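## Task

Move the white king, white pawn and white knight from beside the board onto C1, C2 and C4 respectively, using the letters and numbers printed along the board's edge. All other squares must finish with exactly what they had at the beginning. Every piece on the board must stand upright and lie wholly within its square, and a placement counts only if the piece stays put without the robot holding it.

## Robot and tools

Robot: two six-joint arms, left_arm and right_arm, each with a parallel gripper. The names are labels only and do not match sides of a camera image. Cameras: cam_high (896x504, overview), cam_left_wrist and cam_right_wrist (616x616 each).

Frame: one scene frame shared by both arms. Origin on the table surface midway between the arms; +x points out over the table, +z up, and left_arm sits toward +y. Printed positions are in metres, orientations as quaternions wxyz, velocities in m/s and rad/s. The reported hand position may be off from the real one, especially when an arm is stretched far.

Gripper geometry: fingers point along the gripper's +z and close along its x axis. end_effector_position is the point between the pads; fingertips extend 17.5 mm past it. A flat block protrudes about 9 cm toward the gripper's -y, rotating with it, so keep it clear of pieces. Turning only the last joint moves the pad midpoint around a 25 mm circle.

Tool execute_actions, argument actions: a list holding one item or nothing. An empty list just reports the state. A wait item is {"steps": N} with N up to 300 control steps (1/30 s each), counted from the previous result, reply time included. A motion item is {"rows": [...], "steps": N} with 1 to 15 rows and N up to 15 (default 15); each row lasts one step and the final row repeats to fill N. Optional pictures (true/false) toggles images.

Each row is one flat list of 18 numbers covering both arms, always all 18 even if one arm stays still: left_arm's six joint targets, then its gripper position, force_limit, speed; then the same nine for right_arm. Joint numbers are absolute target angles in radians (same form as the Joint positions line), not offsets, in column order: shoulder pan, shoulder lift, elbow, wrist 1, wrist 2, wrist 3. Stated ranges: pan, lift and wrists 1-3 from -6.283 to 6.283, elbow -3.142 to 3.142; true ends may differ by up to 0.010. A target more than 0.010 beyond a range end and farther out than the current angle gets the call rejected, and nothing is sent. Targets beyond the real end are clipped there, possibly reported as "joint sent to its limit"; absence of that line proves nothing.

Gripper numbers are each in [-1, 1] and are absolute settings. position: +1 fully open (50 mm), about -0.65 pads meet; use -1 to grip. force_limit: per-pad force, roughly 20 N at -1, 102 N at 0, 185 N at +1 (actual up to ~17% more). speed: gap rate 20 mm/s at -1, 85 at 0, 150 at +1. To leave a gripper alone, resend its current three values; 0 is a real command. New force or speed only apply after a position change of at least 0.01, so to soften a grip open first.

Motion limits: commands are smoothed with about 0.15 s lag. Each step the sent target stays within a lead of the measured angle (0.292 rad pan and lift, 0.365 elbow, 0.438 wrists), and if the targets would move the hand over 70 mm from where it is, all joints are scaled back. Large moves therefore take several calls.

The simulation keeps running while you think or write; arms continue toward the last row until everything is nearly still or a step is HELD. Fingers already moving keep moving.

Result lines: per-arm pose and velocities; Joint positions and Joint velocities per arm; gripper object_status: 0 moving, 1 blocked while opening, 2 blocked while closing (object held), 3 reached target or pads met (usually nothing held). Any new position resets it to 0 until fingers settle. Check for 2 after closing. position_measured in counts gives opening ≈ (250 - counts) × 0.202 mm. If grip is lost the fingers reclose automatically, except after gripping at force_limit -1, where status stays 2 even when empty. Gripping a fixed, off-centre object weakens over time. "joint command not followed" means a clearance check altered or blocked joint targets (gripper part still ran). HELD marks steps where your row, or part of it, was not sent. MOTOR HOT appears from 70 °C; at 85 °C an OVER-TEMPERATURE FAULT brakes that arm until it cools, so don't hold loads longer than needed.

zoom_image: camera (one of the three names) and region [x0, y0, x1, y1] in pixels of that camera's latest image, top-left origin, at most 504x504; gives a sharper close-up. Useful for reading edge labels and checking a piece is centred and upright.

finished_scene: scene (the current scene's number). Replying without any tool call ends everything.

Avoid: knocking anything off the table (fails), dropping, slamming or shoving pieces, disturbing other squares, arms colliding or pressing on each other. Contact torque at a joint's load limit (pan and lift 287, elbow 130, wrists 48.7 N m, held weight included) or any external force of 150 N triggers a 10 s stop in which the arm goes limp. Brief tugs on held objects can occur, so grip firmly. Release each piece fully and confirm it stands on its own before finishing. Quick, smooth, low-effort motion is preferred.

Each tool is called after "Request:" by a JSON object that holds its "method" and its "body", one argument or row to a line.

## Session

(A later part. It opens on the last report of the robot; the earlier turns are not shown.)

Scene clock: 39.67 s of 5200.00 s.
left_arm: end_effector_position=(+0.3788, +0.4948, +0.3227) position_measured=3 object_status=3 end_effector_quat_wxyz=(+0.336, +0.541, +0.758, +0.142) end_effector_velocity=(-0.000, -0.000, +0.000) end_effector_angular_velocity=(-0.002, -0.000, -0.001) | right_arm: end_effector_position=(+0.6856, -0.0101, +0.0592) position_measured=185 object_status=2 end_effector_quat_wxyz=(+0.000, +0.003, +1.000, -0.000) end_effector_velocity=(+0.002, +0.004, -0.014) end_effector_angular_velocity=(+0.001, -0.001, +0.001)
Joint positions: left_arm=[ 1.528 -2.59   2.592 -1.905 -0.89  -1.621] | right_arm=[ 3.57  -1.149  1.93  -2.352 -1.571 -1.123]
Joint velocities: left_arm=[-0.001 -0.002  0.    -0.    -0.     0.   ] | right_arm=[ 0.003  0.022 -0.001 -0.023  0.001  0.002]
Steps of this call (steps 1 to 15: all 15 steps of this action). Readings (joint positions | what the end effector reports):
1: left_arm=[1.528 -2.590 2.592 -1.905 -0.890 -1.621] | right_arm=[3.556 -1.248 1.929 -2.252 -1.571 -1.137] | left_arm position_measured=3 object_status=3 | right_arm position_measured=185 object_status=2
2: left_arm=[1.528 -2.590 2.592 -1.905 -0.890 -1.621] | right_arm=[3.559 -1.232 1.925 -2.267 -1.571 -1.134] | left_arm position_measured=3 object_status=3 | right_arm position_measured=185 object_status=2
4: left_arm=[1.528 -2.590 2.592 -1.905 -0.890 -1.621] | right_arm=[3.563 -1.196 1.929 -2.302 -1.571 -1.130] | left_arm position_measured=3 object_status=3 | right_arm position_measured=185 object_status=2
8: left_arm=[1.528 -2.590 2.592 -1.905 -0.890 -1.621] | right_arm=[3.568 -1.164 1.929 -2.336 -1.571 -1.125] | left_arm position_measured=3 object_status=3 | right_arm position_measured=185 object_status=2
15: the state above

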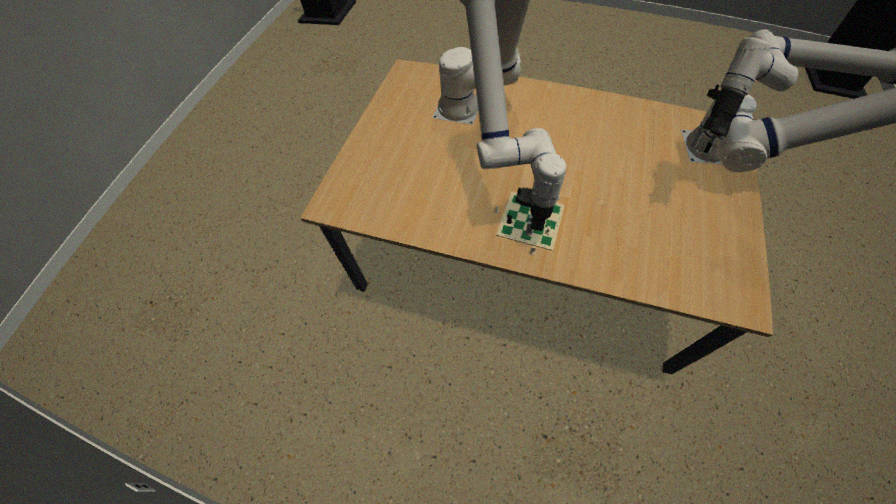

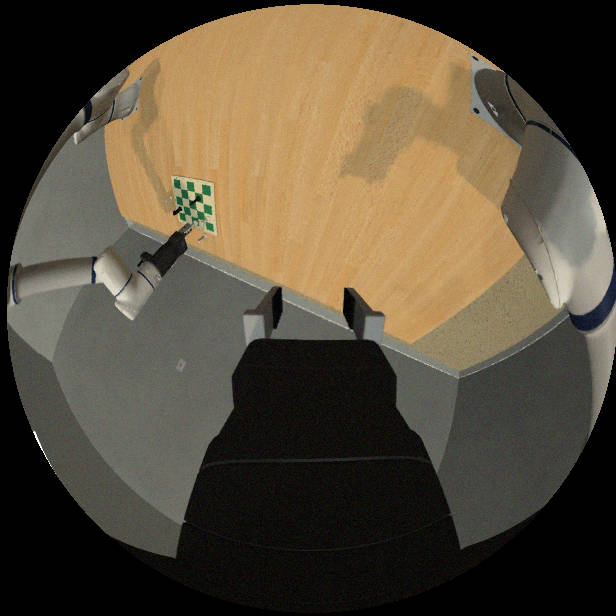

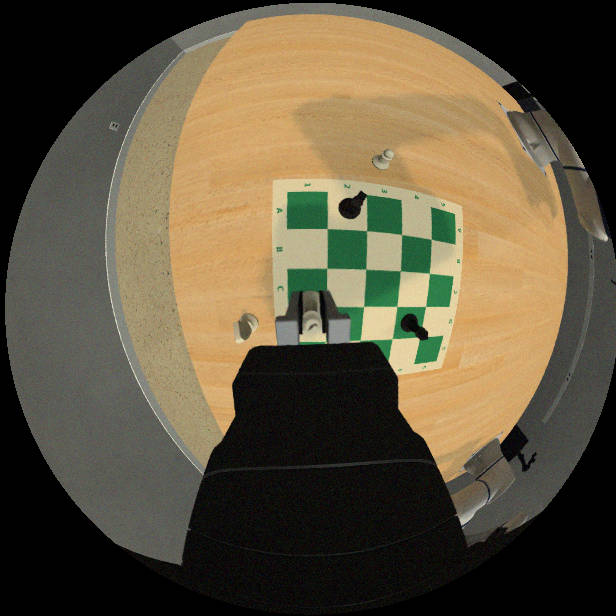

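Request:
{"method": "execute_actions", "body": {
  "actions": [
    {"rows":[[1.528,-2.59,2.592,-1.905,-0.89,-1.621,1,0,0,3.5538,-1.1418,1.9422,-2.3714,-1.571,-1.139,-1,-0.6,0]]}
  ],
  "pictures": false
}}

Request:
{"method": "execute_actions", "body": {
  "actions": [
    {"rows":[[1.528,-2.59,2.592,-1.905,-0.89,-1.621,1,0,0,3.5538,-1.1418,1.9422,-2.3714,-1.571,-1.139,0.5,-0.6,0]]}
  ],
  "pictures": false
}}

Request:
{"method": "execute_actions", "body": {
  "actions": [
    {"rows":[[1.528,-2.59,2.592,-1.905,-0.89,-1.621,1,0,0,3.5538,-1.227,1.901,-2.245,-1.571,-1.139,0.5,-0.6,0]]}
  ]
}}

Request:
{"method": "zoom_image", "body": {
  "camera": "cam_right_wrist",
  "region": [210,200,410,370]
}}

Scene clock: 44.93 s of 5200.00 s.
left_arm: end_effector_position=(+0.3788, +0.4948, +0.3227) position_measured=3 object_status=3 end_effector_quat_wxyz=(+0.336, +0.541, +0.758, +0.142) end_effector_velocity=(+0.000, -0.000, +0.000) end_effector_angular_velocity=(-0.001, +0.000, +0.001) | right_arm: end_effector_position=(+0.6896, -0.0213, +0.0495) position_measured=252 object_status=3 end_effector_quat_wxyz=(+0.000, +0.003, +1.000, -0.000) end_effector_velocity=(+0.001, -0.003, -0.001) end_effector_angular_velocity=(+0.000, -0.001, +0.000)
Joint positions: left_arm=[ 1.528 -2.59   2.592 -1.905 -0.89  -1.621] | right_arm=[ 3.554 -1.142  1.942 -2.371 -1.571 -1.139]
Joint velocities: left_arm=[ 0.001  0.001 -0.001 -0.001 -0.    -0.   ] | right_arm=[-0.003  0.001  0.003 -0.004 -0.    -0.004]
Steps of this call (steps 1 to 15: the robot went on to your last target; steps 16 to 143: nothing new was sent; steps 144 to 158: all 15 steps of this action). Readings (joint positions | what the end effector reports):
144: left_arm=[1.528 -2.590 2.592 -1.905 -0.890 -1.621] | right_arm=[3.570 -1.146 1.930 -2.354 -1.571 -1.123] | left_arm position_measured=3 object_status=3 | right_arm position_measured=252 object_status=3
145: left_arm=[1.528 -2.590 2.592 -1.905 -0.890 -1.621] | right_arm=[3.567 -1.146 1.931 -2.357 -1.571 -1.125] | left_arm position_measured=3 object_status=3 | right_arm position_measured=252 object_status=3
147: left_arm=[1.528 -2.590 2.592 -1.905 -0.890 -1.621] | right_arm=[3.562 -1.144 1.936 -2.363 -1.571 -1.131] | left_arm position_measured=3 object_status=3 | right_arm position_measured=252 object_status=3
151: left_arm=[1.528 -2.590 2.592 -1.905 -0.890 -1.621] | right_arm=[3.557 -1.143 1.940 -2.368 -1.571 -1.136] | left_arm position_measured=3 object_status=3 | right_arm position_measured=252 object_status=3
158: the state above

Scene clock: 45.43 s of 5200.00 s.
left_arm: end_effector_position=(+0.3788, +0.4948, +0.3227) position_measured=3 object_status=3 end_effector_quat_wxyz=(+0.336, +0.541, +0.758, +0.142) end_effector_velocity=(-0.000, +0.000, -0.000) end_effector_angular_velocity=(-0.001, -0.000, +0.001) | right_arm: end_effector_position=(+0.6897, -0.0216, +0.0492) position_measured=78 object_status=0 end_effector_quat_wxyz=(+0.000, +0.003, +1.000, -0.000) end_effector_velocity=(+0.000, +0.000, +0.000) end_effector_angular_velocity=(+0.001, -0.000, +0.000)
Joint positions: left_arm=[ 1.528 -2.59   2.592 -1.905 -0.89  -1.621] | right_arm=[ 3.554 -1.142  1.942 -2.371 -1.571 -1.139]
Joint velocities: left_arm=[-0.    -0.001  0.001  0.     0.    -0.001] | right_arm=[-0. -0. -0. -0.  0. -0.]
Steps of this call (steps 1 to 15: all 15 steps of this action). Readings (joint positions | what the end effector reports):
1: left_arm=[1.528 -2.590 2.592 -1.905 -0.890 -1.621] | right_arm=[3.554 -1.142 1.942 -2.371 -1.571 -1.139] | left_arm position_measured=3 object_status=3 | right_arm position_measured=248 object_status=0
2: left_arm=[1.528 -2.590 2.592 -1.905 -0.890 -1.621] | right_arm=[3.554 -1.142 1.942 -2.371 -1.571 -1.139] | left_arm position_measured=3 object_status=3 | right_arm position_measured=234 object_status=0
4: left_arm=[1.528 -2.590 2.592 -1.905 -0.890 -1.621] | right_arm=[3.554 -1.142 1.942 -2.371 -1.571 -1.139] | left_arm position_measured=3 object_status=3 | right_arm position_measured=206 object_status=0
8: left_arm=[1.528 -2.590 2.592 -1.905 -0.890 -1.621] | right_arm=[3.554 -1.142 1.942 -2.371 -1.571 -1.139] | left_arm position_measured=3 object_status=3 | right_arm position_measured=150 object_status=0
15: the state above

Scene clock: 45.93 s of 5200.00 s.
left_arm: end_effector_position=(+0.3788, +0.4948, +0.3227) position_measured=3 object_status=3 end_effector_quat_wxyz=(+0.336, +0.541, +0.758, +0.142) end_effector_velocity=(-0.000, -0.001, +0.001) end_effector_angular_velocity=(-0.002, -0.000, -0.001) | right_arm: end_effector_position=(+0.6898, -0.0216, +0.1201) position_measured=78 object_status=3 end_effector_quat_wxyz=(+0.000, +0.003, +1.000, -0.000) end_effector_velocity=(-0.002, -0.001, +0.015) end_effector_angular_velocity=(-0.001, +0.003, +0.001)
Joint positions: left_arm=[ 1.528 -2.59   2.592 -1.905 -0.89  -1.621] | right_arm=[ 3.554 -1.224  1.902 -2.249 -1.571 -1.139]
Joint velocities: left_arm=[-0.001 -0.    -0.002  0.001 -0.    -0.001] | right_arm=[ 0.    -0.018 -0.008  0.029  0.    -0.   ]
Steps of this call (steps 1 to 15: all 15 steps of this action). Readings (joint positions | what the end effector reports):
1: left_arm=[1.528 -2.590 2.592 -1.905 -0.890 -1.621] | right_arm=[3.554 -1.142 1.942 -2.371 -1.571 -1.139] | left_arm position_measured=3 object_status=3 | right_arm position_measured=78 object_status=0
2: left_arm=[1.528 -2.590 2.592 -1.905 -0.890 -1.621] | right_arm=[3.554 -1.152 1.939 -2.354 -1.571 -1.139] | left_arm position_measured=3 object_status=3 | right_arm position_measured=78 object_status=0
4: left_arm=[1.528 -2.590 2.592 -1.905 -0.890 -1.621] | right_arm=[3.554 -1.183 1.921 -2.311 -1.571 -1.139] | left_arm position_measured=3 object_status=3 | right_arm position_measured=78 object_status=0
8: left_arm=[1.528 -2.590 2.592 -1.905 -0.890 -1.621] | right_arm=[3.554 -1.211 1.909 -2.268 -1.571 -1.139] | left_arm position_measured=3 object_status=3 | right_arm position_measured=78 object_status=3
15: the state above

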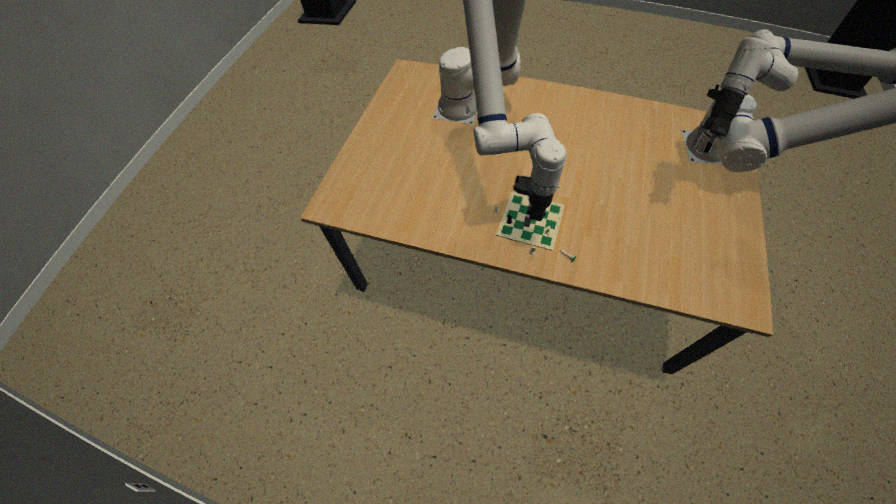

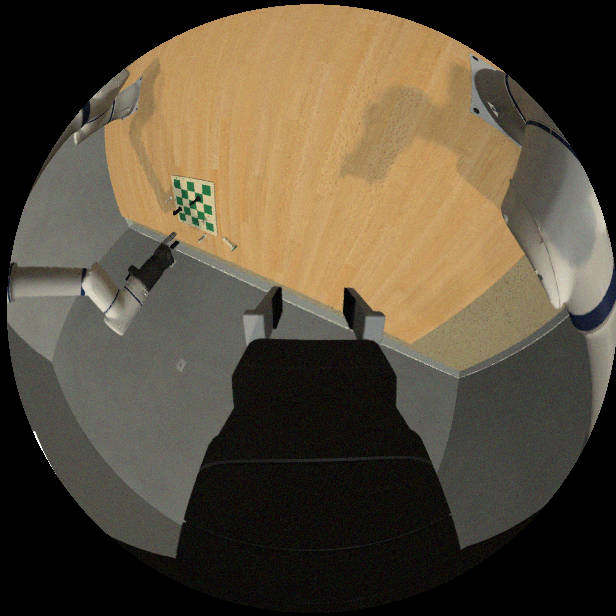

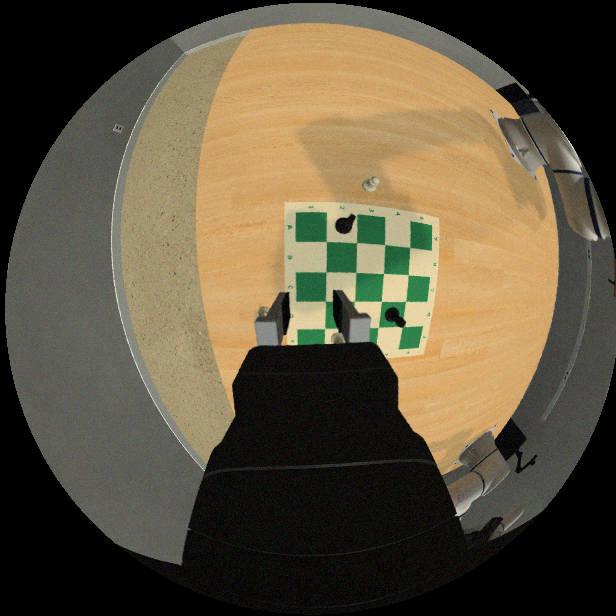

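Region (210, 200, 410, 370) of cam_right_wrist's 616x616 image, scaled by 2.520, with more detail than that image has; it fills the top 428 rows of this view, and the rest is white.

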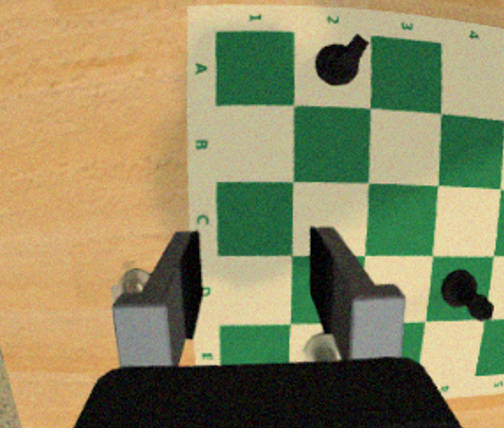

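Request:
{"method": "execute_actions", "body": {
  "actions": [
    {"rows":[[1.528,-2.59,2.592,-1.905,-0.89,-1.621,1,0,0,3.416,-1.39,2.1969,-2.378,-1.571,-1.277,0.5,-0.6,0]]}
  ],
  "pictures": false
}}

Request:
{"method": "execute_actions", "body": {
  "actions": [
    {"steps":10}
  ],
  "pictures": false
}}

Request:
{"method": "execute_actions", "body": {
  "actions": [
    {"rows":[[1.528,-2.59,2.592,-1.905,-0.89,-1.621,1,0,0,3.416,-1.2863,2.234,-2.5187,-1.571,-1.277,0.5,-0.6,0]]}
  ]
}}

Request:
{"method": "zoom_image", "body": {
  "camera": "cam_right_wrist",
  "region": [250,260,370,360]
}}

Scene clock: 53.10 s of 5200.00 s.
left_arm: end_effector_position=(+0.3788, +0.4948, +0.3227) position_measured=3 object_status=3 end_effector_quat_wxyz=(+0.336, +0.541, +0.758, +0.142) end_effector_velocity=(+0.000, +0.000, +0.000) end_effector_angular_velocity=(+0.000, -0.000, -0.000) | right_arm: end_effector_position=(+0.6164, -0.1443, +0.0953) position_measured=78 object_status=3 end_effector_quat_wxyz=(+0.000, +0.003, +1.000, -0.000) end_effector_velocity=(-0.063, -0.080, -0.022) end_effector_angular_velocity=(-0.000, +0.000, +0.001)
Joint positions: left_arm=[ 1.528 -2.59   2.592 -1.905 -0.89  -1.621] | right_arm=[ 3.428 -1.376  2.171 -2.367 -1.571 -1.265]
Joint velocities: left_arm=[ 0.001  0.    -0.    -0.    -0.     0.001] | right_arm=[-0.09  -0.107  0.194 -0.087 -0.    -0.091]
Steps of this call (steps 1 to 15: the robot went on to your last target; steps 16 to 90: nothing new was sent; then 3.67 s passed at rest; steps 91 to 105: all 15 steps of this action). Readings (joint positions | what the end effector reports):
91: left_arm=[1.528 -2.590 2.592 -1.905 -0.890 -1.621] | right_arm=[3.554 -1.227 1.901 -2.245 -1.571 -1.139] | left_arm position_measured=3 object_status=3 | right_arm position_measured=78 object_status=3
92: left_arm=[1.528 -2.590 2.592 -1.905 -0.890 -1.621] | right_arm=[3.547 -1.235 1.914 -2.251 -1.571 -1.146] | left_arm position_measured=3 object_status=3 | right_arm position_measured=78 object_status=3
94: left_arm=[1.528 -2.590 2.592 -1.905 -0.890 -1.621] | right_arm=[3.524 -1.262 1.965 -2.273 -1.571 -1.169] | left_arm position_measured=3 object_status=3 | right_arm position_measured=78 object_status=3
98: left_arm=[1.528 -2.590 2.592 -1.905 -0.890 -1.621] | right_arm=[3.481 -1.314 2.058 -2.316 -1.571 -1.212] | left_arm position_measured=3 object_status=3 | right_arm position_measured=78 object_status=3
105: the state above

Scene clock: 53.43 s of 5200.00 s.
left_arm: end_effector_position=(+0.3788, +0.4948, +0.3227) position_measured=3 object_status=3 end_effector_quat_wxyz=(+0.336, +0.541, +0.758, +0.142) end_effector_velocity=(+0.000, +0.000, +0.000) end_effector_angular_velocity=(+0.001, -0.000, +0.000) | right_arm: end_effector_position=(+0.6086, -0.1539, +0.0926) position_measured=78 object_status=3 end_effector_quat_wxyz=(+0.000, +0.003, +1.000, -0.000) end_effector_velocity=(-0.005, -0.006, -0.002) end_effector_angular_velocity=(-0.000, -0.000, +0.000)
Joint positions: left_arm=[ 1.528 -2.59   2.592 -1.905 -0.89  -1.621] | right_arm=[ 3.417 -1.389  2.195 -2.377 -1.571 -1.276]
Joint velocities: left_arm=[ 0.001  0.001 -0.     0.     0.     0.001] | right_arm=[-0.007 -0.009  0.016 -0.007 -0.    -0.007]
Steps of this call (steps 1 to 10: the robot went on to your last target). Readings (joint positions | what the end effector reports):
1: left_arm=[1.528 -2.590 2.592 -1.905 -0.890 -1.621] | right_arm=[3.425 -1.379 2.177 -2.369 -1.571 -1.268] | left_arm position_measured=3 object_status=3 | right_arm position_measured=78 object_status=3
2: left_arm=[1.528 -2.590 2.592 -1.905 -0.890 -1.621] | right_arm=[3.423 -1.382 2.182 -2.371 -1.571 -1.270] | left_arm position_measured=3 object_status=3 | right_arm position_measured=78 object_status=3
4: left_arm=[1.528 -2.590 2.592 -1.905 -0.890 -1.621] | right_arm=[3.420 -1.385 2.188 -2.374 -1.571 -1.273] | left_arm position_measured=3 object_status=3 | right_arm position_measured=78 object_status=3
8: left_arm=[1.528 -2.590 2.592 -1.905 -0.890 -1.621] | right_arm=[3.417 -1.388 2.194 -2.377 -1.571 -1.276] | left_arm position_measured=3 object_status=3 | right_arm position_measured=78 object_status=3
10: the state above

Scene clock: 53.93 s of 5200.00 s.
left_arm: end_effector_position=(+0.3788, +0.4948, +0.3227) position_measured=3 object_status=3 end_effector_quat_wxyz=(+0.336, +0.541, +0.758, +0.142) end_effector_velocity=(-0.000, -0.001, +0.000) end_effector_angular_velocity=(+0.001, +0.000, -0.002) | right_arm: end_effector_position=(+0.6083, -0.1545, +0.0283) position_measured=78 object_status=3 end_effector_quat_wxyz=(+0.000, +0.003, +1.000, -0.000) end_effector_velocity=(-0.000, -0.000, -0.014) end_effector_angular_velocity=(-0.000, -0.002, -0.000)
Joint positions: left_arm=[ 1.528 -2.59   2.592 -1.905 -0.89  -1.621] | right_arm=[ 3.416 -1.29   2.233 -2.514 -1.571 -1.277]
Joint velocities: left_arm=[-0.001  0.001 -0.001  0.    -0.     0.   ] | right_arm=[-0.     0.023  0.008 -0.033 -0.001  0.   ]
Steps of this call (steps 1 to 15: all 15 steps of this action). Readings (joint positions | what the end effector reports):
1: left_arm=[1.528 -2.590 2.592 -1.905 -0.890 -1.621] | right_arm=[3.417 -1.389 2.196 -2.378 -1.571 -1.276] | left_arm position_measured=3 object_status=3 | right_arm position_measured=78 object_status=3
2: left_arm=[1.528 -2.590 2.592 -1.905 -0.890 -1.621] | right_arm=[3.417 -1.379 2.199 -2.394 -1.571 -1.276] | left_arm position_measured=3 object_status=3 | right_arm position_measured=78 object_status=3
4: left_arm=[1.528 -2.590 2.592 -1.905 -0.890 -1.621] | right_arm=[3.416 -1.340 2.215 -2.444 -1.571 -1.277] | left_arm position_measured=3 object_status=3 | right_arm position_measured=78 object_status=3
8: left_arm=[1.528 -2.590 2.592 -1.905 -0.890 -1.621] | right_arm=[3.416 -1.306 2.227 -2.492 -1.571 -1.277] | left_arm position_measured=3 object_status=3 | right_arm position_measured=78 object_status=3
15: the state above

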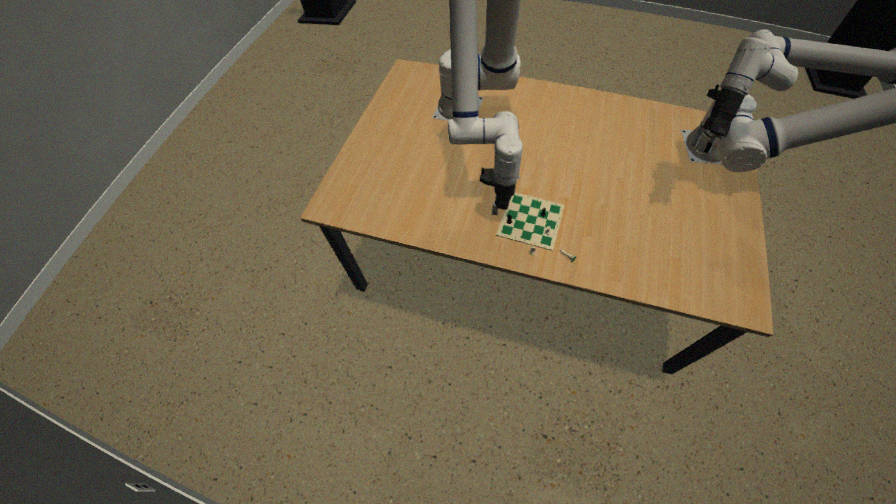

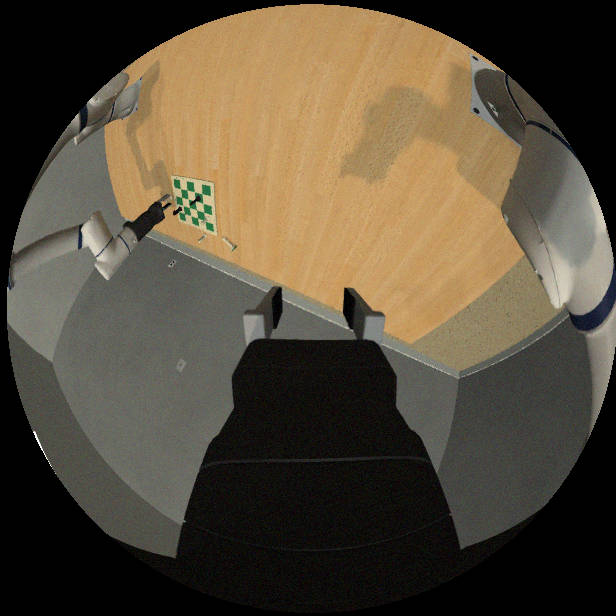

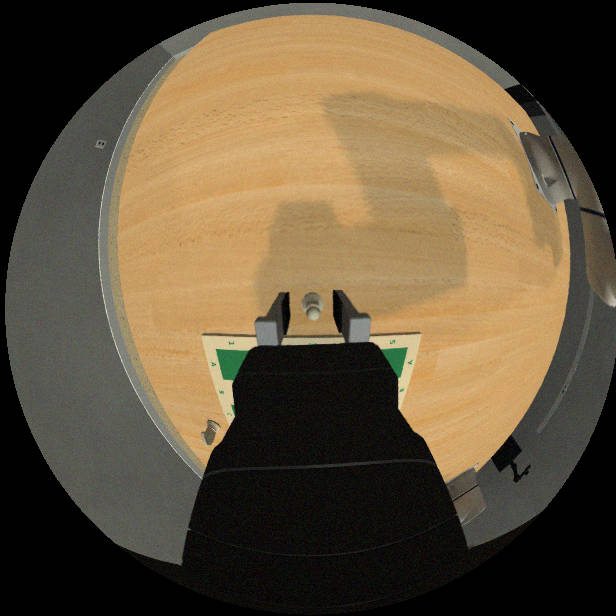

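Region (250, 260, 370, 360) of cam_right_wrist's 616x616 image, scaled by 4.200, with more detail than that image has.

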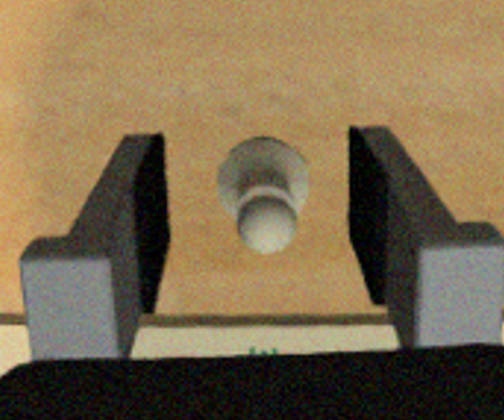

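Request:
{"method": "execute_actions", "body": {
  "actions": [
    {"rows":[[1.528,-2.59,2.592,-1.905,-0.89,-1.621,1,0,0,3.416,-1.2768,2.237,-2.5312,-1.571,-1.277,-1,0,-0.5]]}
  ],
  "pictures": false
}}

Request:
{"method": "execute_actions", "body": {
  "actions": [
    {"rows":[[1.528,-2.59,2.592,-1.905,-0.89,-1.621,1,0,0,3.416,-1.39,2.1969,-2.378,-1.571,-1.277,-1,0,-0.5]]}
  ],
  "pictures": false
}}

Request:
{"method": "execute_actions", "body": {
  "actions": [
    {"rows":[[1.528,-2.59,2.592,-1.905,-0.89,-1.621,1,0,0,3.5795,-1.2332,1.9797,-2.3175,-1.571,-1.1135,-1,0,-0.5]]}
  ],
  "pictures": false
}}

Request:
{"method": "execute_actions", "body": {
  "actions": [
    {"rows":[[1.528,-2.59,2.592,-1.905,-0.89,-1.621,1,0,0,3.5795,-1.148,2.0122,-2.4352,-1.571,-1.1135,-1,0,-0.5]]}
  ]
}}

Request:
{"method": "zoom_image", "body": {
  "camera": "cam_right_wrist",
  "region": [210,200,410,370]
}}

Scene clock: 63.63 s of 5200.00 s.
left_arm: end_effector_position=(+0.3788, +0.4948, +0.3227) position_measured=3 object_status=3 end_effector_quat_wxyz=(+0.336, +0.541, +0.758, +0.142) end_effector_velocity=(-0.000, +0.000, -0.001) end_effector_angular_velocity=(+0.001, +0.000, -0.001) | right_arm: end_effector_position=(+0.6083, -0.1546, +0.0210) position_measured=197 object_status=0 end_effector_quat_wxyz=(+0.001, +0.003, +1.000, +0.000) end_effector_velocity=(+0.003, +0.000, +0.001) end_effector_angular_velocity=(-0.000, -0.009, -0.000)
Joint positions: left_arm=[ 1.528 -2.59   2.592 -1.905 -0.89  -1.621] | right_arm=[ 3.416 -1.277  2.237 -2.531 -1.571 -1.277]
Joint velocities: left_arm=[-0.    -0.     0.001 -0.    -0.     0.   ] | right_arm=[ 0.    -0.    -0.001 -0.007 -0.003  0.   ]
Steps of this call (steps 1 to 15: the robot went on to your last target; steps 16 to 90: nothing new was sent; then 6.20 s passed at rest; steps 91 to 105: all 15 steps of this action). Readings (joint positions | what the end effector reports):
91: left_arm=[1.528 -2.590 2.592 -1.905 -0.890 -1.621] | right_arm=[3.416 -1.286 2.234 -2.519 -1.571 -1.277] | left_arm position_measured=3 object_status=3 | right_arm position_measured=80 object_status=0
92: left_arm=[1.528 -2.590 2.592 -1.905 -0.890 -1.621] | right_arm=[3.416 -1.285 2.234 -2.521 -1.571 -1.277] | left_arm position_measured=3 object_status=3 | right_arm position_measured=89 object_status=0
94: left_arm=[1.528 -2.590 2.592 -1.905 -0.890 -1.621] | right_arm=[3.416 -1.281 2.236 -2.525 -1.571 -1.277] | left_arm position_measured=3 object_status=3 | right_arm position_measured=106 object_status=0
98: left_arm=[1.528 -2.590 2.592 -1.905 -0.890 -1.621] | right_arm=[3.416 -1.278 2.236 -2.529 -1.571 -1.277] | left_arm position_measured=3 object_status=3 | right_arm position_measured=141 object_status=0
105: the state above

Scene clock: 64.13 s of 5200.00 s.
left_arm: end_effector_position=(+0.3788, +0.4948, +0.3227) position_measured=3 object_status=3 end_effector_quat_wxyz=(+0.336, +0.541, +0.758, +0.142) end_effector_velocity=(-0.000, -0.000, +0.000) end_effector_angular_velocity=(-0.001, -0.000, -0.001) | right_arm: end_effector_position=(+0.6081, -0.1546, +0.0900) position_measured=207 object_status=2 end_effector_quat_wxyz=(+0.000, +0.003, +1.000, -0.000) end_effector_velocity=(-0.002, -0.000, +0.017) end_effector_angular_velocity=(-0.000, +0.001, +0.001)
Joint positions: left_arm=[ 1.528 -2.59   2.592 -1.905 -0.89  -1.621] | right_arm=[ 3.416 -1.386  2.198 -2.383 -1.571 -1.277]
Joint velocities: left_arm=[-0. -0.  0. -0. -0.  0.] | right_arm=[ 0.    -0.027 -0.009  0.037 -0.    -0.001]
Steps of this call (steps 1 to 15: all 15 steps of this action). Readings (joint positions | what the end effector reports):
1: left_arm=[1.528 -2.590 2.592 -1.905 -0.890 -1.621] | right_arm=[3.416 -1.278 2.237 -2.531 -1.571 -1.277] | left_arm position_measured=3 object_status=3 | right_arm position_measured=197 object_status=0
2: left_arm=[1.528 -2.590 2.592 -1.905 -0.890 -1.621] | right_arm=[3.416 -1.288 2.234 -2.515 -1.571 -1.277] | left_arm position_measured=3 object_status=3 | right_arm position_measured=207 object_status=0
4: left_arm=[1.528 -2.590 2.592 -1.905 -0.890 -1.621] | right_arm=[3.416 -1.329 2.218 -2.461 -1.571 -1.277] | left_arm position_measured=3 object_status=3 | right_arm position_measured=207 object_status=0
8: left_arm=[1.528 -2.590 2.592 -1.905 -0.890 -1.621] | right_arm=[3.416 -1.368 2.205 -2.407 -1.571 -1.277] | left_arm position_measured=3 object_status=3 | right_arm position_measured=207 object_status=2
15: the state above

Scene clock: 64.63 s of 5200.00 s.
left_arm: end_effector_position=(+0.3788, +0.4948, +0.3227) position_measured=3 object_status=3 end_effector_quat_wxyz=(+0.336, +0.541, +0.758, +0.142) end_effector_velocity=(+0.000, +0.001, +0.001) end_effector_angular_velocity=(-0.003, -0.001, +0.000) | right_arm: end_effector_position=(+0.6480, -0.0284, +0.0925) position_measured=207 object_status=2 end_effector_quat_wxyz=(+0.000, +0.003, +1.000, -0.000) end_effector_velocity=(+0.013, +0.071, -0.003) end_effector_angular_velocity=(-0.000, +0.001, -0.000)
Joint positions: left_arm=[ 1.528 -2.59   2.592 -1.905 -0.89  -1.621] | right_arm=[ 3.569 -1.243  1.994 -2.322 -1.571 -1.124]
Joint velocities: left_arm=[ 0.001 -0.003 -0.001 -0.    -0.     0.001] | right_arm=[ 0.08   0.078 -0.108  0.032  0.     0.08 ]
Steps of this call (steps 1 to 15: all 15 steps of this action). Readings (joint positions | what the end effector reports):
1: left_arm=[1.528 -2.590 2.592 -1.905 -0.890 -1.621] | right_arm=[3.416 -1.387 2.197 -2.382 -1.571 -1.277] | left_arm position_measured=3 object_status=3 | right_arm position_measured=207 object_status=2
2: left_arm=[1.528 -2.590 2.592 -1.905 -0.890 -1.621] | right_arm=[3.427 -1.378 2.184 -2.377 -1.571 -1.266] | left_arm position_measured=3 object_status=3 | right_arm position_measured=207 object_status=2
4: left_arm=[1.528 -2.590 2.592 -1.905 -0.890 -1.621] | right_arm=[3.458 -1.348 2.141 -2.365 -1.571 -1.235] | left_arm position_measured=3 object_status=3 | right_arm position_measured=207 object_status=2
8: left_arm=[1.528 -2.590 2.592 -1.905 -0.890 -1.621] | right_arm=[3.516 -1.293 2.065 -2.342 -1.571 -1.177] | left_arm position_measured=3 object_status=3 | right_arm position_measured=207 object_status=2
15: the state above

Scene clock: 65.13 s of 5200.00 s.
left_arm: end_effector_position=(+0.3788, +0.4948, +0.3227) position_measured=3 object_status=3 end_effector_quat_wxyz=(+0.336, +0.541, +0.758, +0.142) end_effector_velocity=(-0.000, -0.001, +0.001) end_effector_angular_velocity=(-0.003, +0.000, -0.000) | right_arm: end_effector_position=(+0.6503, -0.0188, +0.0288) position_measured=207 object_status=2 end_effector_quat_wxyz=(+0.001, +0.003, +1.000, +0.000) end_effector_velocity=(+0.005, +0.004, -0.009) end_effector_angular_velocity=(+0.007, -0.014, +0.000)
Joint positions: left_arm=[ 1.528 -2.59   2.592 -1.905 -0.89  -1.621] | right_arm=[ 3.579 -1.151  2.011 -2.432 -1.571 -1.114]
Joint velocities: left_arm=[-0.001 -0.    -0.001 -0.001 -0.    -0.001] | right_arm=[ 0.002  0.017 -0.    -0.033  0.     0.002]
Steps of this call (steps 1 to 15: all 15 steps of this action). Readings (joint positions | what the end effector reports):
1: left_arm=[1.528 -2.590 2.592 -1.905 -0.890 -1.621] | right_arm=[3.571 -1.240 1.991 -2.321 -1.571 -1.122] | left_arm position_measured=3 object_status=3 | right_arm position_measured=207 object_status=2
2: left_arm=[1.528 -2.590 2.592 -1.905 -0.890 -1.621] | right_arm=[3.573 -1.229 1.991 -2.336 -1.571 -1.120] | left_arm position_measured=3 object_status=3 | right_arm position_measured=207 object_status=2
4: left_arm=[1.528 -2.590 2.592 -1.905 -0.890 -1.621] | right_arm=[3.576 -1.194 2.002 -2.376 -1.571 -1.117] | left_arm position_measured=3 object_status=3 | right_arm position_measured=207 object_status=2
8: left_arm=[1.528 -2.590 2.592 -1.905 -0.890 -1.621] | right_arm=[3.578 -1.164 2.008 -2.415 -1.571 -1.115] | left_arm position_measured=3 object_status=3 | right_arm position_measured=207 object_status=2
15: the state above

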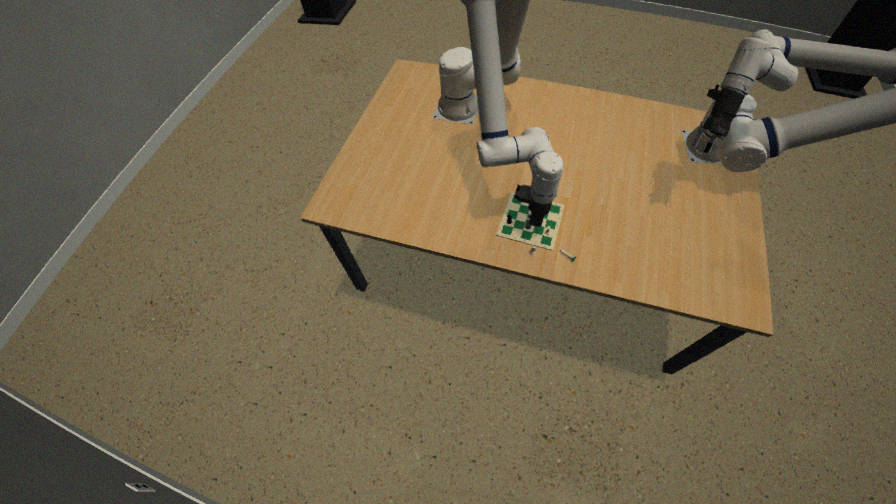

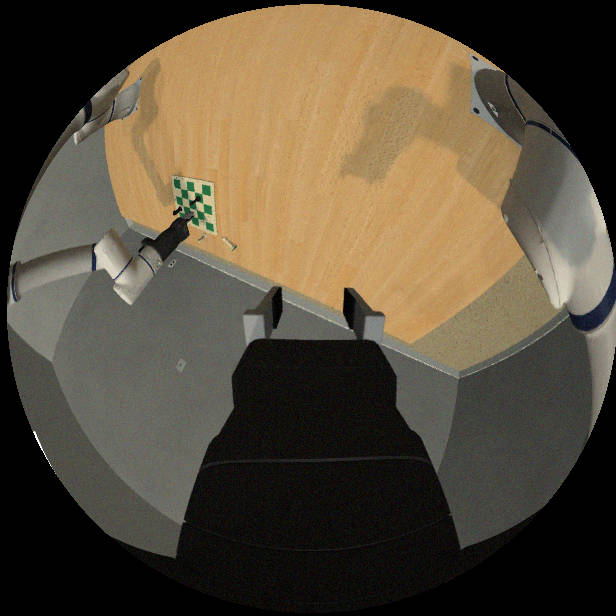

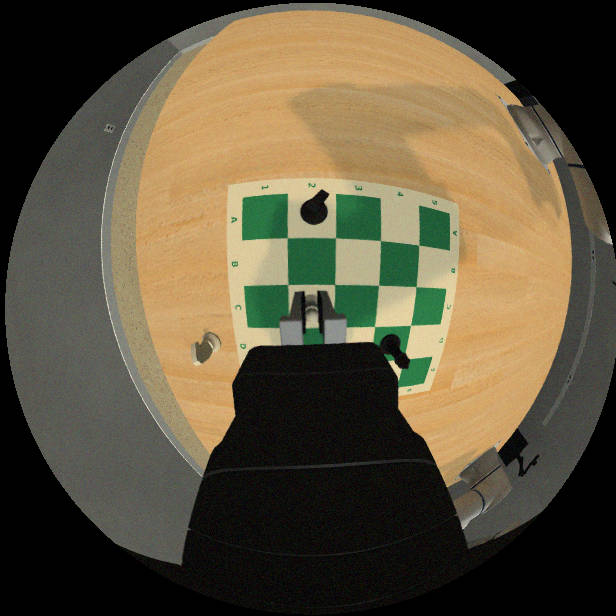

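Region (210, 200, 410, 370) of cam_right_wrist's 616x616 image, scaled by 2.520, with more detail than that image has; it fills the top 428 rows of this view, and the rest is white.

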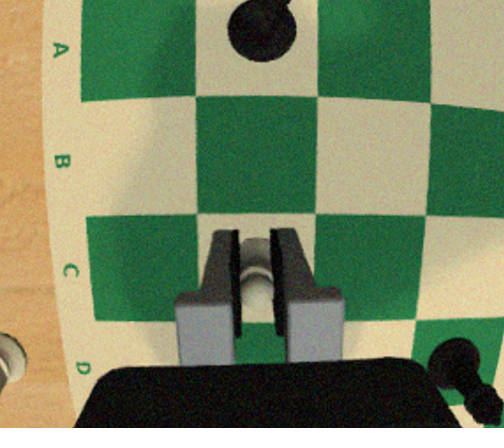

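Request:
{"method": "execute_actions", "body": {
  "actions": [
    {"rows":[[1.528,-2.59,2.592,-1.905,-0.89,-1.621,1,0,0,3.5795,-1.148,2.0122,-2.4352,-1.571,-1.1135,0.5,0,0]]}
  ],
  "pictures": false
}}

Request:
{"method": "execute_actions", "body": {
  "actions": [
    {"rows":[[1.528,-2.59,2.592,-1.905,-0.89,-1.621,1,0,0,3.5795,-1.2332,1.9797,-2.3175,-1.571,-1.1135,0.5,0,0]]}
  ],
  "pictures": false
}}

Request:
{"method": "execute_actions", "body": {
  "actions": [
    {"rows":[[1.528,-2.59,2.592,-1.905,-0.89,-1.621,1,0,0,3.5675,-1.0921,1.7596,-2.2385,-1.571,-1.1255,0.8,0,0]]}
  ],
  "pictures": false
}}

Request:
{"method": "execute_actions", "body": {
  "actions": [
    {"rows":[[1.528,-2.59,2.592,-1.905,-0.89,-1.621,1,0,0,3.5675,-1.0243,1.7884,-2.3351,-1.571,-1.1255,0.8,0,0]]}
  ]
}}

Request:
{"method": "zoom_image", "body": {
  "camera": "cam_right_wrist",
  "region": [240,200,440,370]
}}

Scene clock: 75.37 s of 5200.00 s.
left_arm: end_effector_position=(+0.3788, +0.4948, +0.3227) position_measured=3 object_status=3 end_effector_quat_wxyz=(+0.336, +0.541, +0.758, +0.142) end_effector_velocity=(+0.000, +0.001, -0.002) end_effector_angular_velocity=(+0.004, -0.000, -0.000) | right_arm: end_effector_position=(+0.6519, -0.0179, +0.0296) position_measured=207 object_status=2 end_effector_quat_wxyz=(+0.003, +0.003, +1.000, +0.001) end_effector_velocity=(-0.000, +0.000, -0.000) end_effector_angular_velocity=(+0.000, +0.001, -0.000)
Joint positions: left_arm=[ 1.528 -2.59   2.592 -1.905 -0.89  -1.621] | right_arm=[ 3.58  -1.151  2.01  -2.436 -1.571 -1.114]
Joint velocities: left_arm=[ 0.001 -0.001  0.002  0.001  0.001  0.002] | right_arm=[-0.    -0.     0.     0.     0.001  0.   ]
FORCE FAULT: contact force on the right arm reached its limit, and that arm stopped for 10 seconds. The contact can be on any part of that arm, not only on its tool. That arm's remaining commands of this call were not run. That arm holds still and accepts commands again. Move the arm away from the contact; if what it grips holds it there, let go first. Pushing or pulling that hard again can fault the arm again.
The stop of the right arm began at step 7 of this call (marked STOPPED below). From that step on that arm followed nothing that you had sent. 15 of its steps, steps kept back included, did not run and will not run. Nothing is kept back now, and the robot has no last target.
Steps of this call (steps 1 to 280: the robot went on to your last target; steps 281 to 295: all 15 steps of this action; steps 296 to 307: the stop continued). Readings (joint positions | what the end effector reports):
1: left_arm=[1.528 -2.590 2.592 -1.905 -0.890 -1.621] | right_arm=[3.579 -1.151 2.011 -2.433 -1.571 -1.114] | left_arm position_measured=3 object_status=3 | right_arm position_measured=207 object_status=2
2: left_arm=[1.528 -2.590 2.592 -1.905 -0.890 -1.621] | right_arm=[3.579 -1.150 2.011 -2.434 -1.571 -1.114] | left_arm position_measured=3 object_status=3 | right_arm position_measured=207 object_status=2
4: left_arm=[1.528 -2.590 2.592 -1.905 -0.890 -1.621] | right_arm=[3.579 -1.150 2.011 -2.434 -1.571 -1.114] | left_arm position_measured=3 object_status=3 | right_arm position_measured=207 object_status=2
7: left_arm=[1.528 -2.590 2.592 -1.905 -0.890 -1.621] | right_arm=[3.580 -1.150 2.010 -2.436 -1.571 -1.114] | left_arm position_measured=3 object_status=3 | right_arm position_measured=207 object_status=2 STOPPED (the right arm)
8: left_arm=[1.528 -2.590 2.592 -1.905 -0.890 -1.621] | right_arm=[3.580 -1.150 2.010 -2.436 -1.571 -1.114] | left_arm position_measured=3 object_status=3 | right_arm position_measured=207 object_status=2
307: the state above

Scene clock: 75.40 s of 5200.00 s.
left_arm: end_effector_position=(+0.3788, +0.4948, +0.3227) position_measured=3 object_status=3 end_effector_quat_wxyz=(+0.336, +0.541, +0.758, +0.142) end_effector_velocity=(-0.000, -0.001, +0.000) end_effector_angular_velocity=(-0.001, -0.000, -0.001) | right_arm: end_effector_position=(+0.6519, -0.0179, +0.0296) position_measured=207 object_status=2 end_effector_quat_wxyz=(+0.003, +0.003, +1.000, +0.001) end_effector_velocity=(+0.001, +0.000, +0.001) end_effector_angular_velocity=(+0.001, -0.001, -0.000)
Joint positions: left_arm=[ 1.528 -2.59   2.592 -1.905 -0.89  -1.621] | right_arm=[ 3.58  -1.151  2.01  -2.436 -1.571 -1.114]
Joint velocities: left_arm=[-0.002 -0.001  0.    -0.     0.    -0.   ] | right_arm=[ 0.    -0.    -0.001  0.     0.     0.   ]
A stop began in an earlier call of the same reply, so what this call sent did not run. Send another action.
Steps of this call (step 1: nothing new was sent). Readings (joint positions | what the end effector reports):
1: the state above

Scene clock: 75.43 s of 5200.00 s.
left_arm: end_effector_position=(+0.3788, +0.4948, +0.3227) position_measured=3 object_status=3 end_effector_quat_wxyz=(+0.336, +0.541, +0.758, +0.142) end_effector_velocity=(+0.000, +0.000, +0.000) end_effector_angular_velocity=(-0.002, -0.001, +0.002) | right_arm: end_effector_position=(+0.6519, -0.0179, +0.0296) position_measured=207 object_status=2 end_effector_quat_wxyz=(+0.003, +0.003, +1.000, +0.001) end_effector_velocity=(+0.001, +0.000, +0.001) end_effector_angular_velocity=(+0.001, -0.002, +0.001)
Joint positions: left_arm=[ 1.528 -2.59   2.592 -1.905 -0.89  -1.621] | right_arm=[ 3.58  -1.151  2.01  -2.436 -1.571 -1.114]
Joint velocities: left_arm=[ 0.001 -0.001  0.    -0.     0.001 -0.001] | right_arm=[-0.    -0.001 -0.001 -0.     0.    -0.001]
A stop began in an earlier call of the same reply, so what this call sent did not run. Send another action.
Steps of this call (step 1: nothing new was sent). Readings (joint positions | what the end effector reports):
1: the state above

Scene clock: 75.47 s of 5200.00 s.
left_arm: end_effector_position=(+0.3788, +0.4948, +0.3227) position_measured=3 object_status=3 end_effector_quat_wxyz=(+0.336, +0.541, +0.758, +0.142) end_effector_velocity=(-0.000, +0.000, +0.000) end_effector_angular_velocity=(-0.000, +0.000, +0.000) | right_arm: end_effector_position=(+0.6519, -0.0179, +0.0296) position_measured=207 object_status=2 end_effector_quat_wxyz=(+0.003, +0.003, +1.000, +0.001) end_effector_velocity=(+0.000, -0.000, -0.000) end_effector_angular_velocity=(-0.001, -0.000, +0.001)
Joint positions: left_arm=[ 1.528 -2.59   2.592 -1.905 -0.89  -1.621] | right_arm=[ 3.58  -1.151  2.01  -2.436 -1.571 -1.114]
Joint velocities: left_arm=[ 0. -0. -0. -0. -0. -0.] | right_arm=[ 0.     0.     0.    -0.    -0.001 -0.001]
A stop began in an earlier call of the same reply, so what this call sent did not run. Send another action.
Steps of this call (step 1: nothing new was sent). Readings (joint positions | what the end effector reports):
1: the state above

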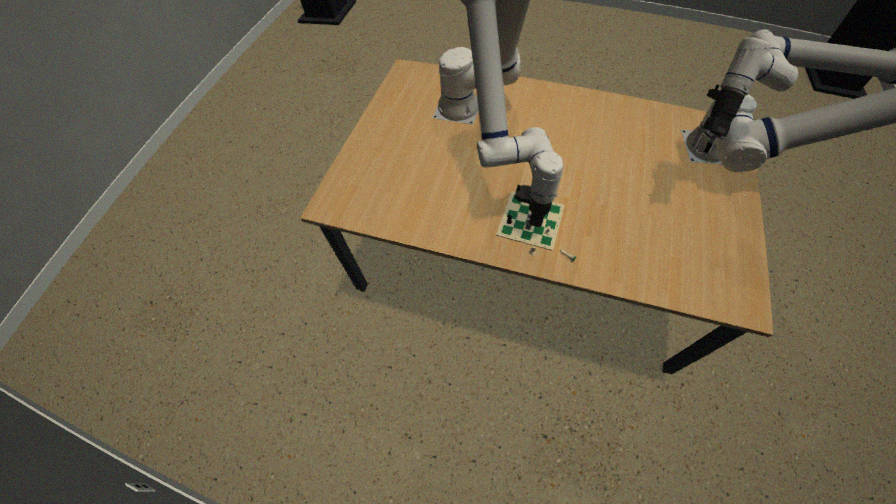

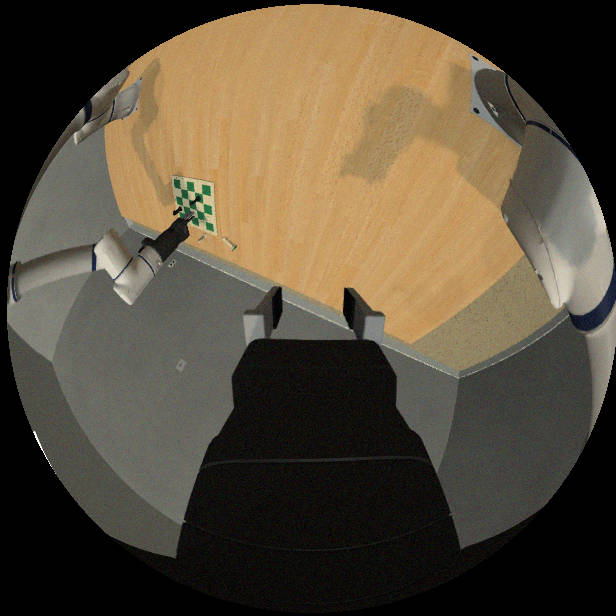

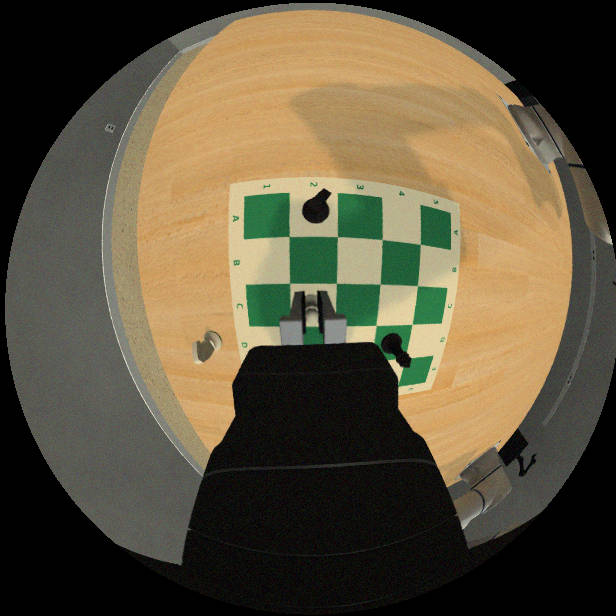

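Region (240, 200, 440, 370) of cam_right_wrist's 616x616 image, scaled by 2.520, with more detail than that image has; it fills the top 428 rows of this view, and the rest is white.

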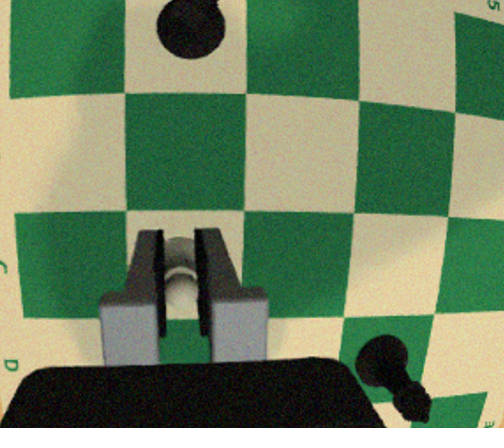

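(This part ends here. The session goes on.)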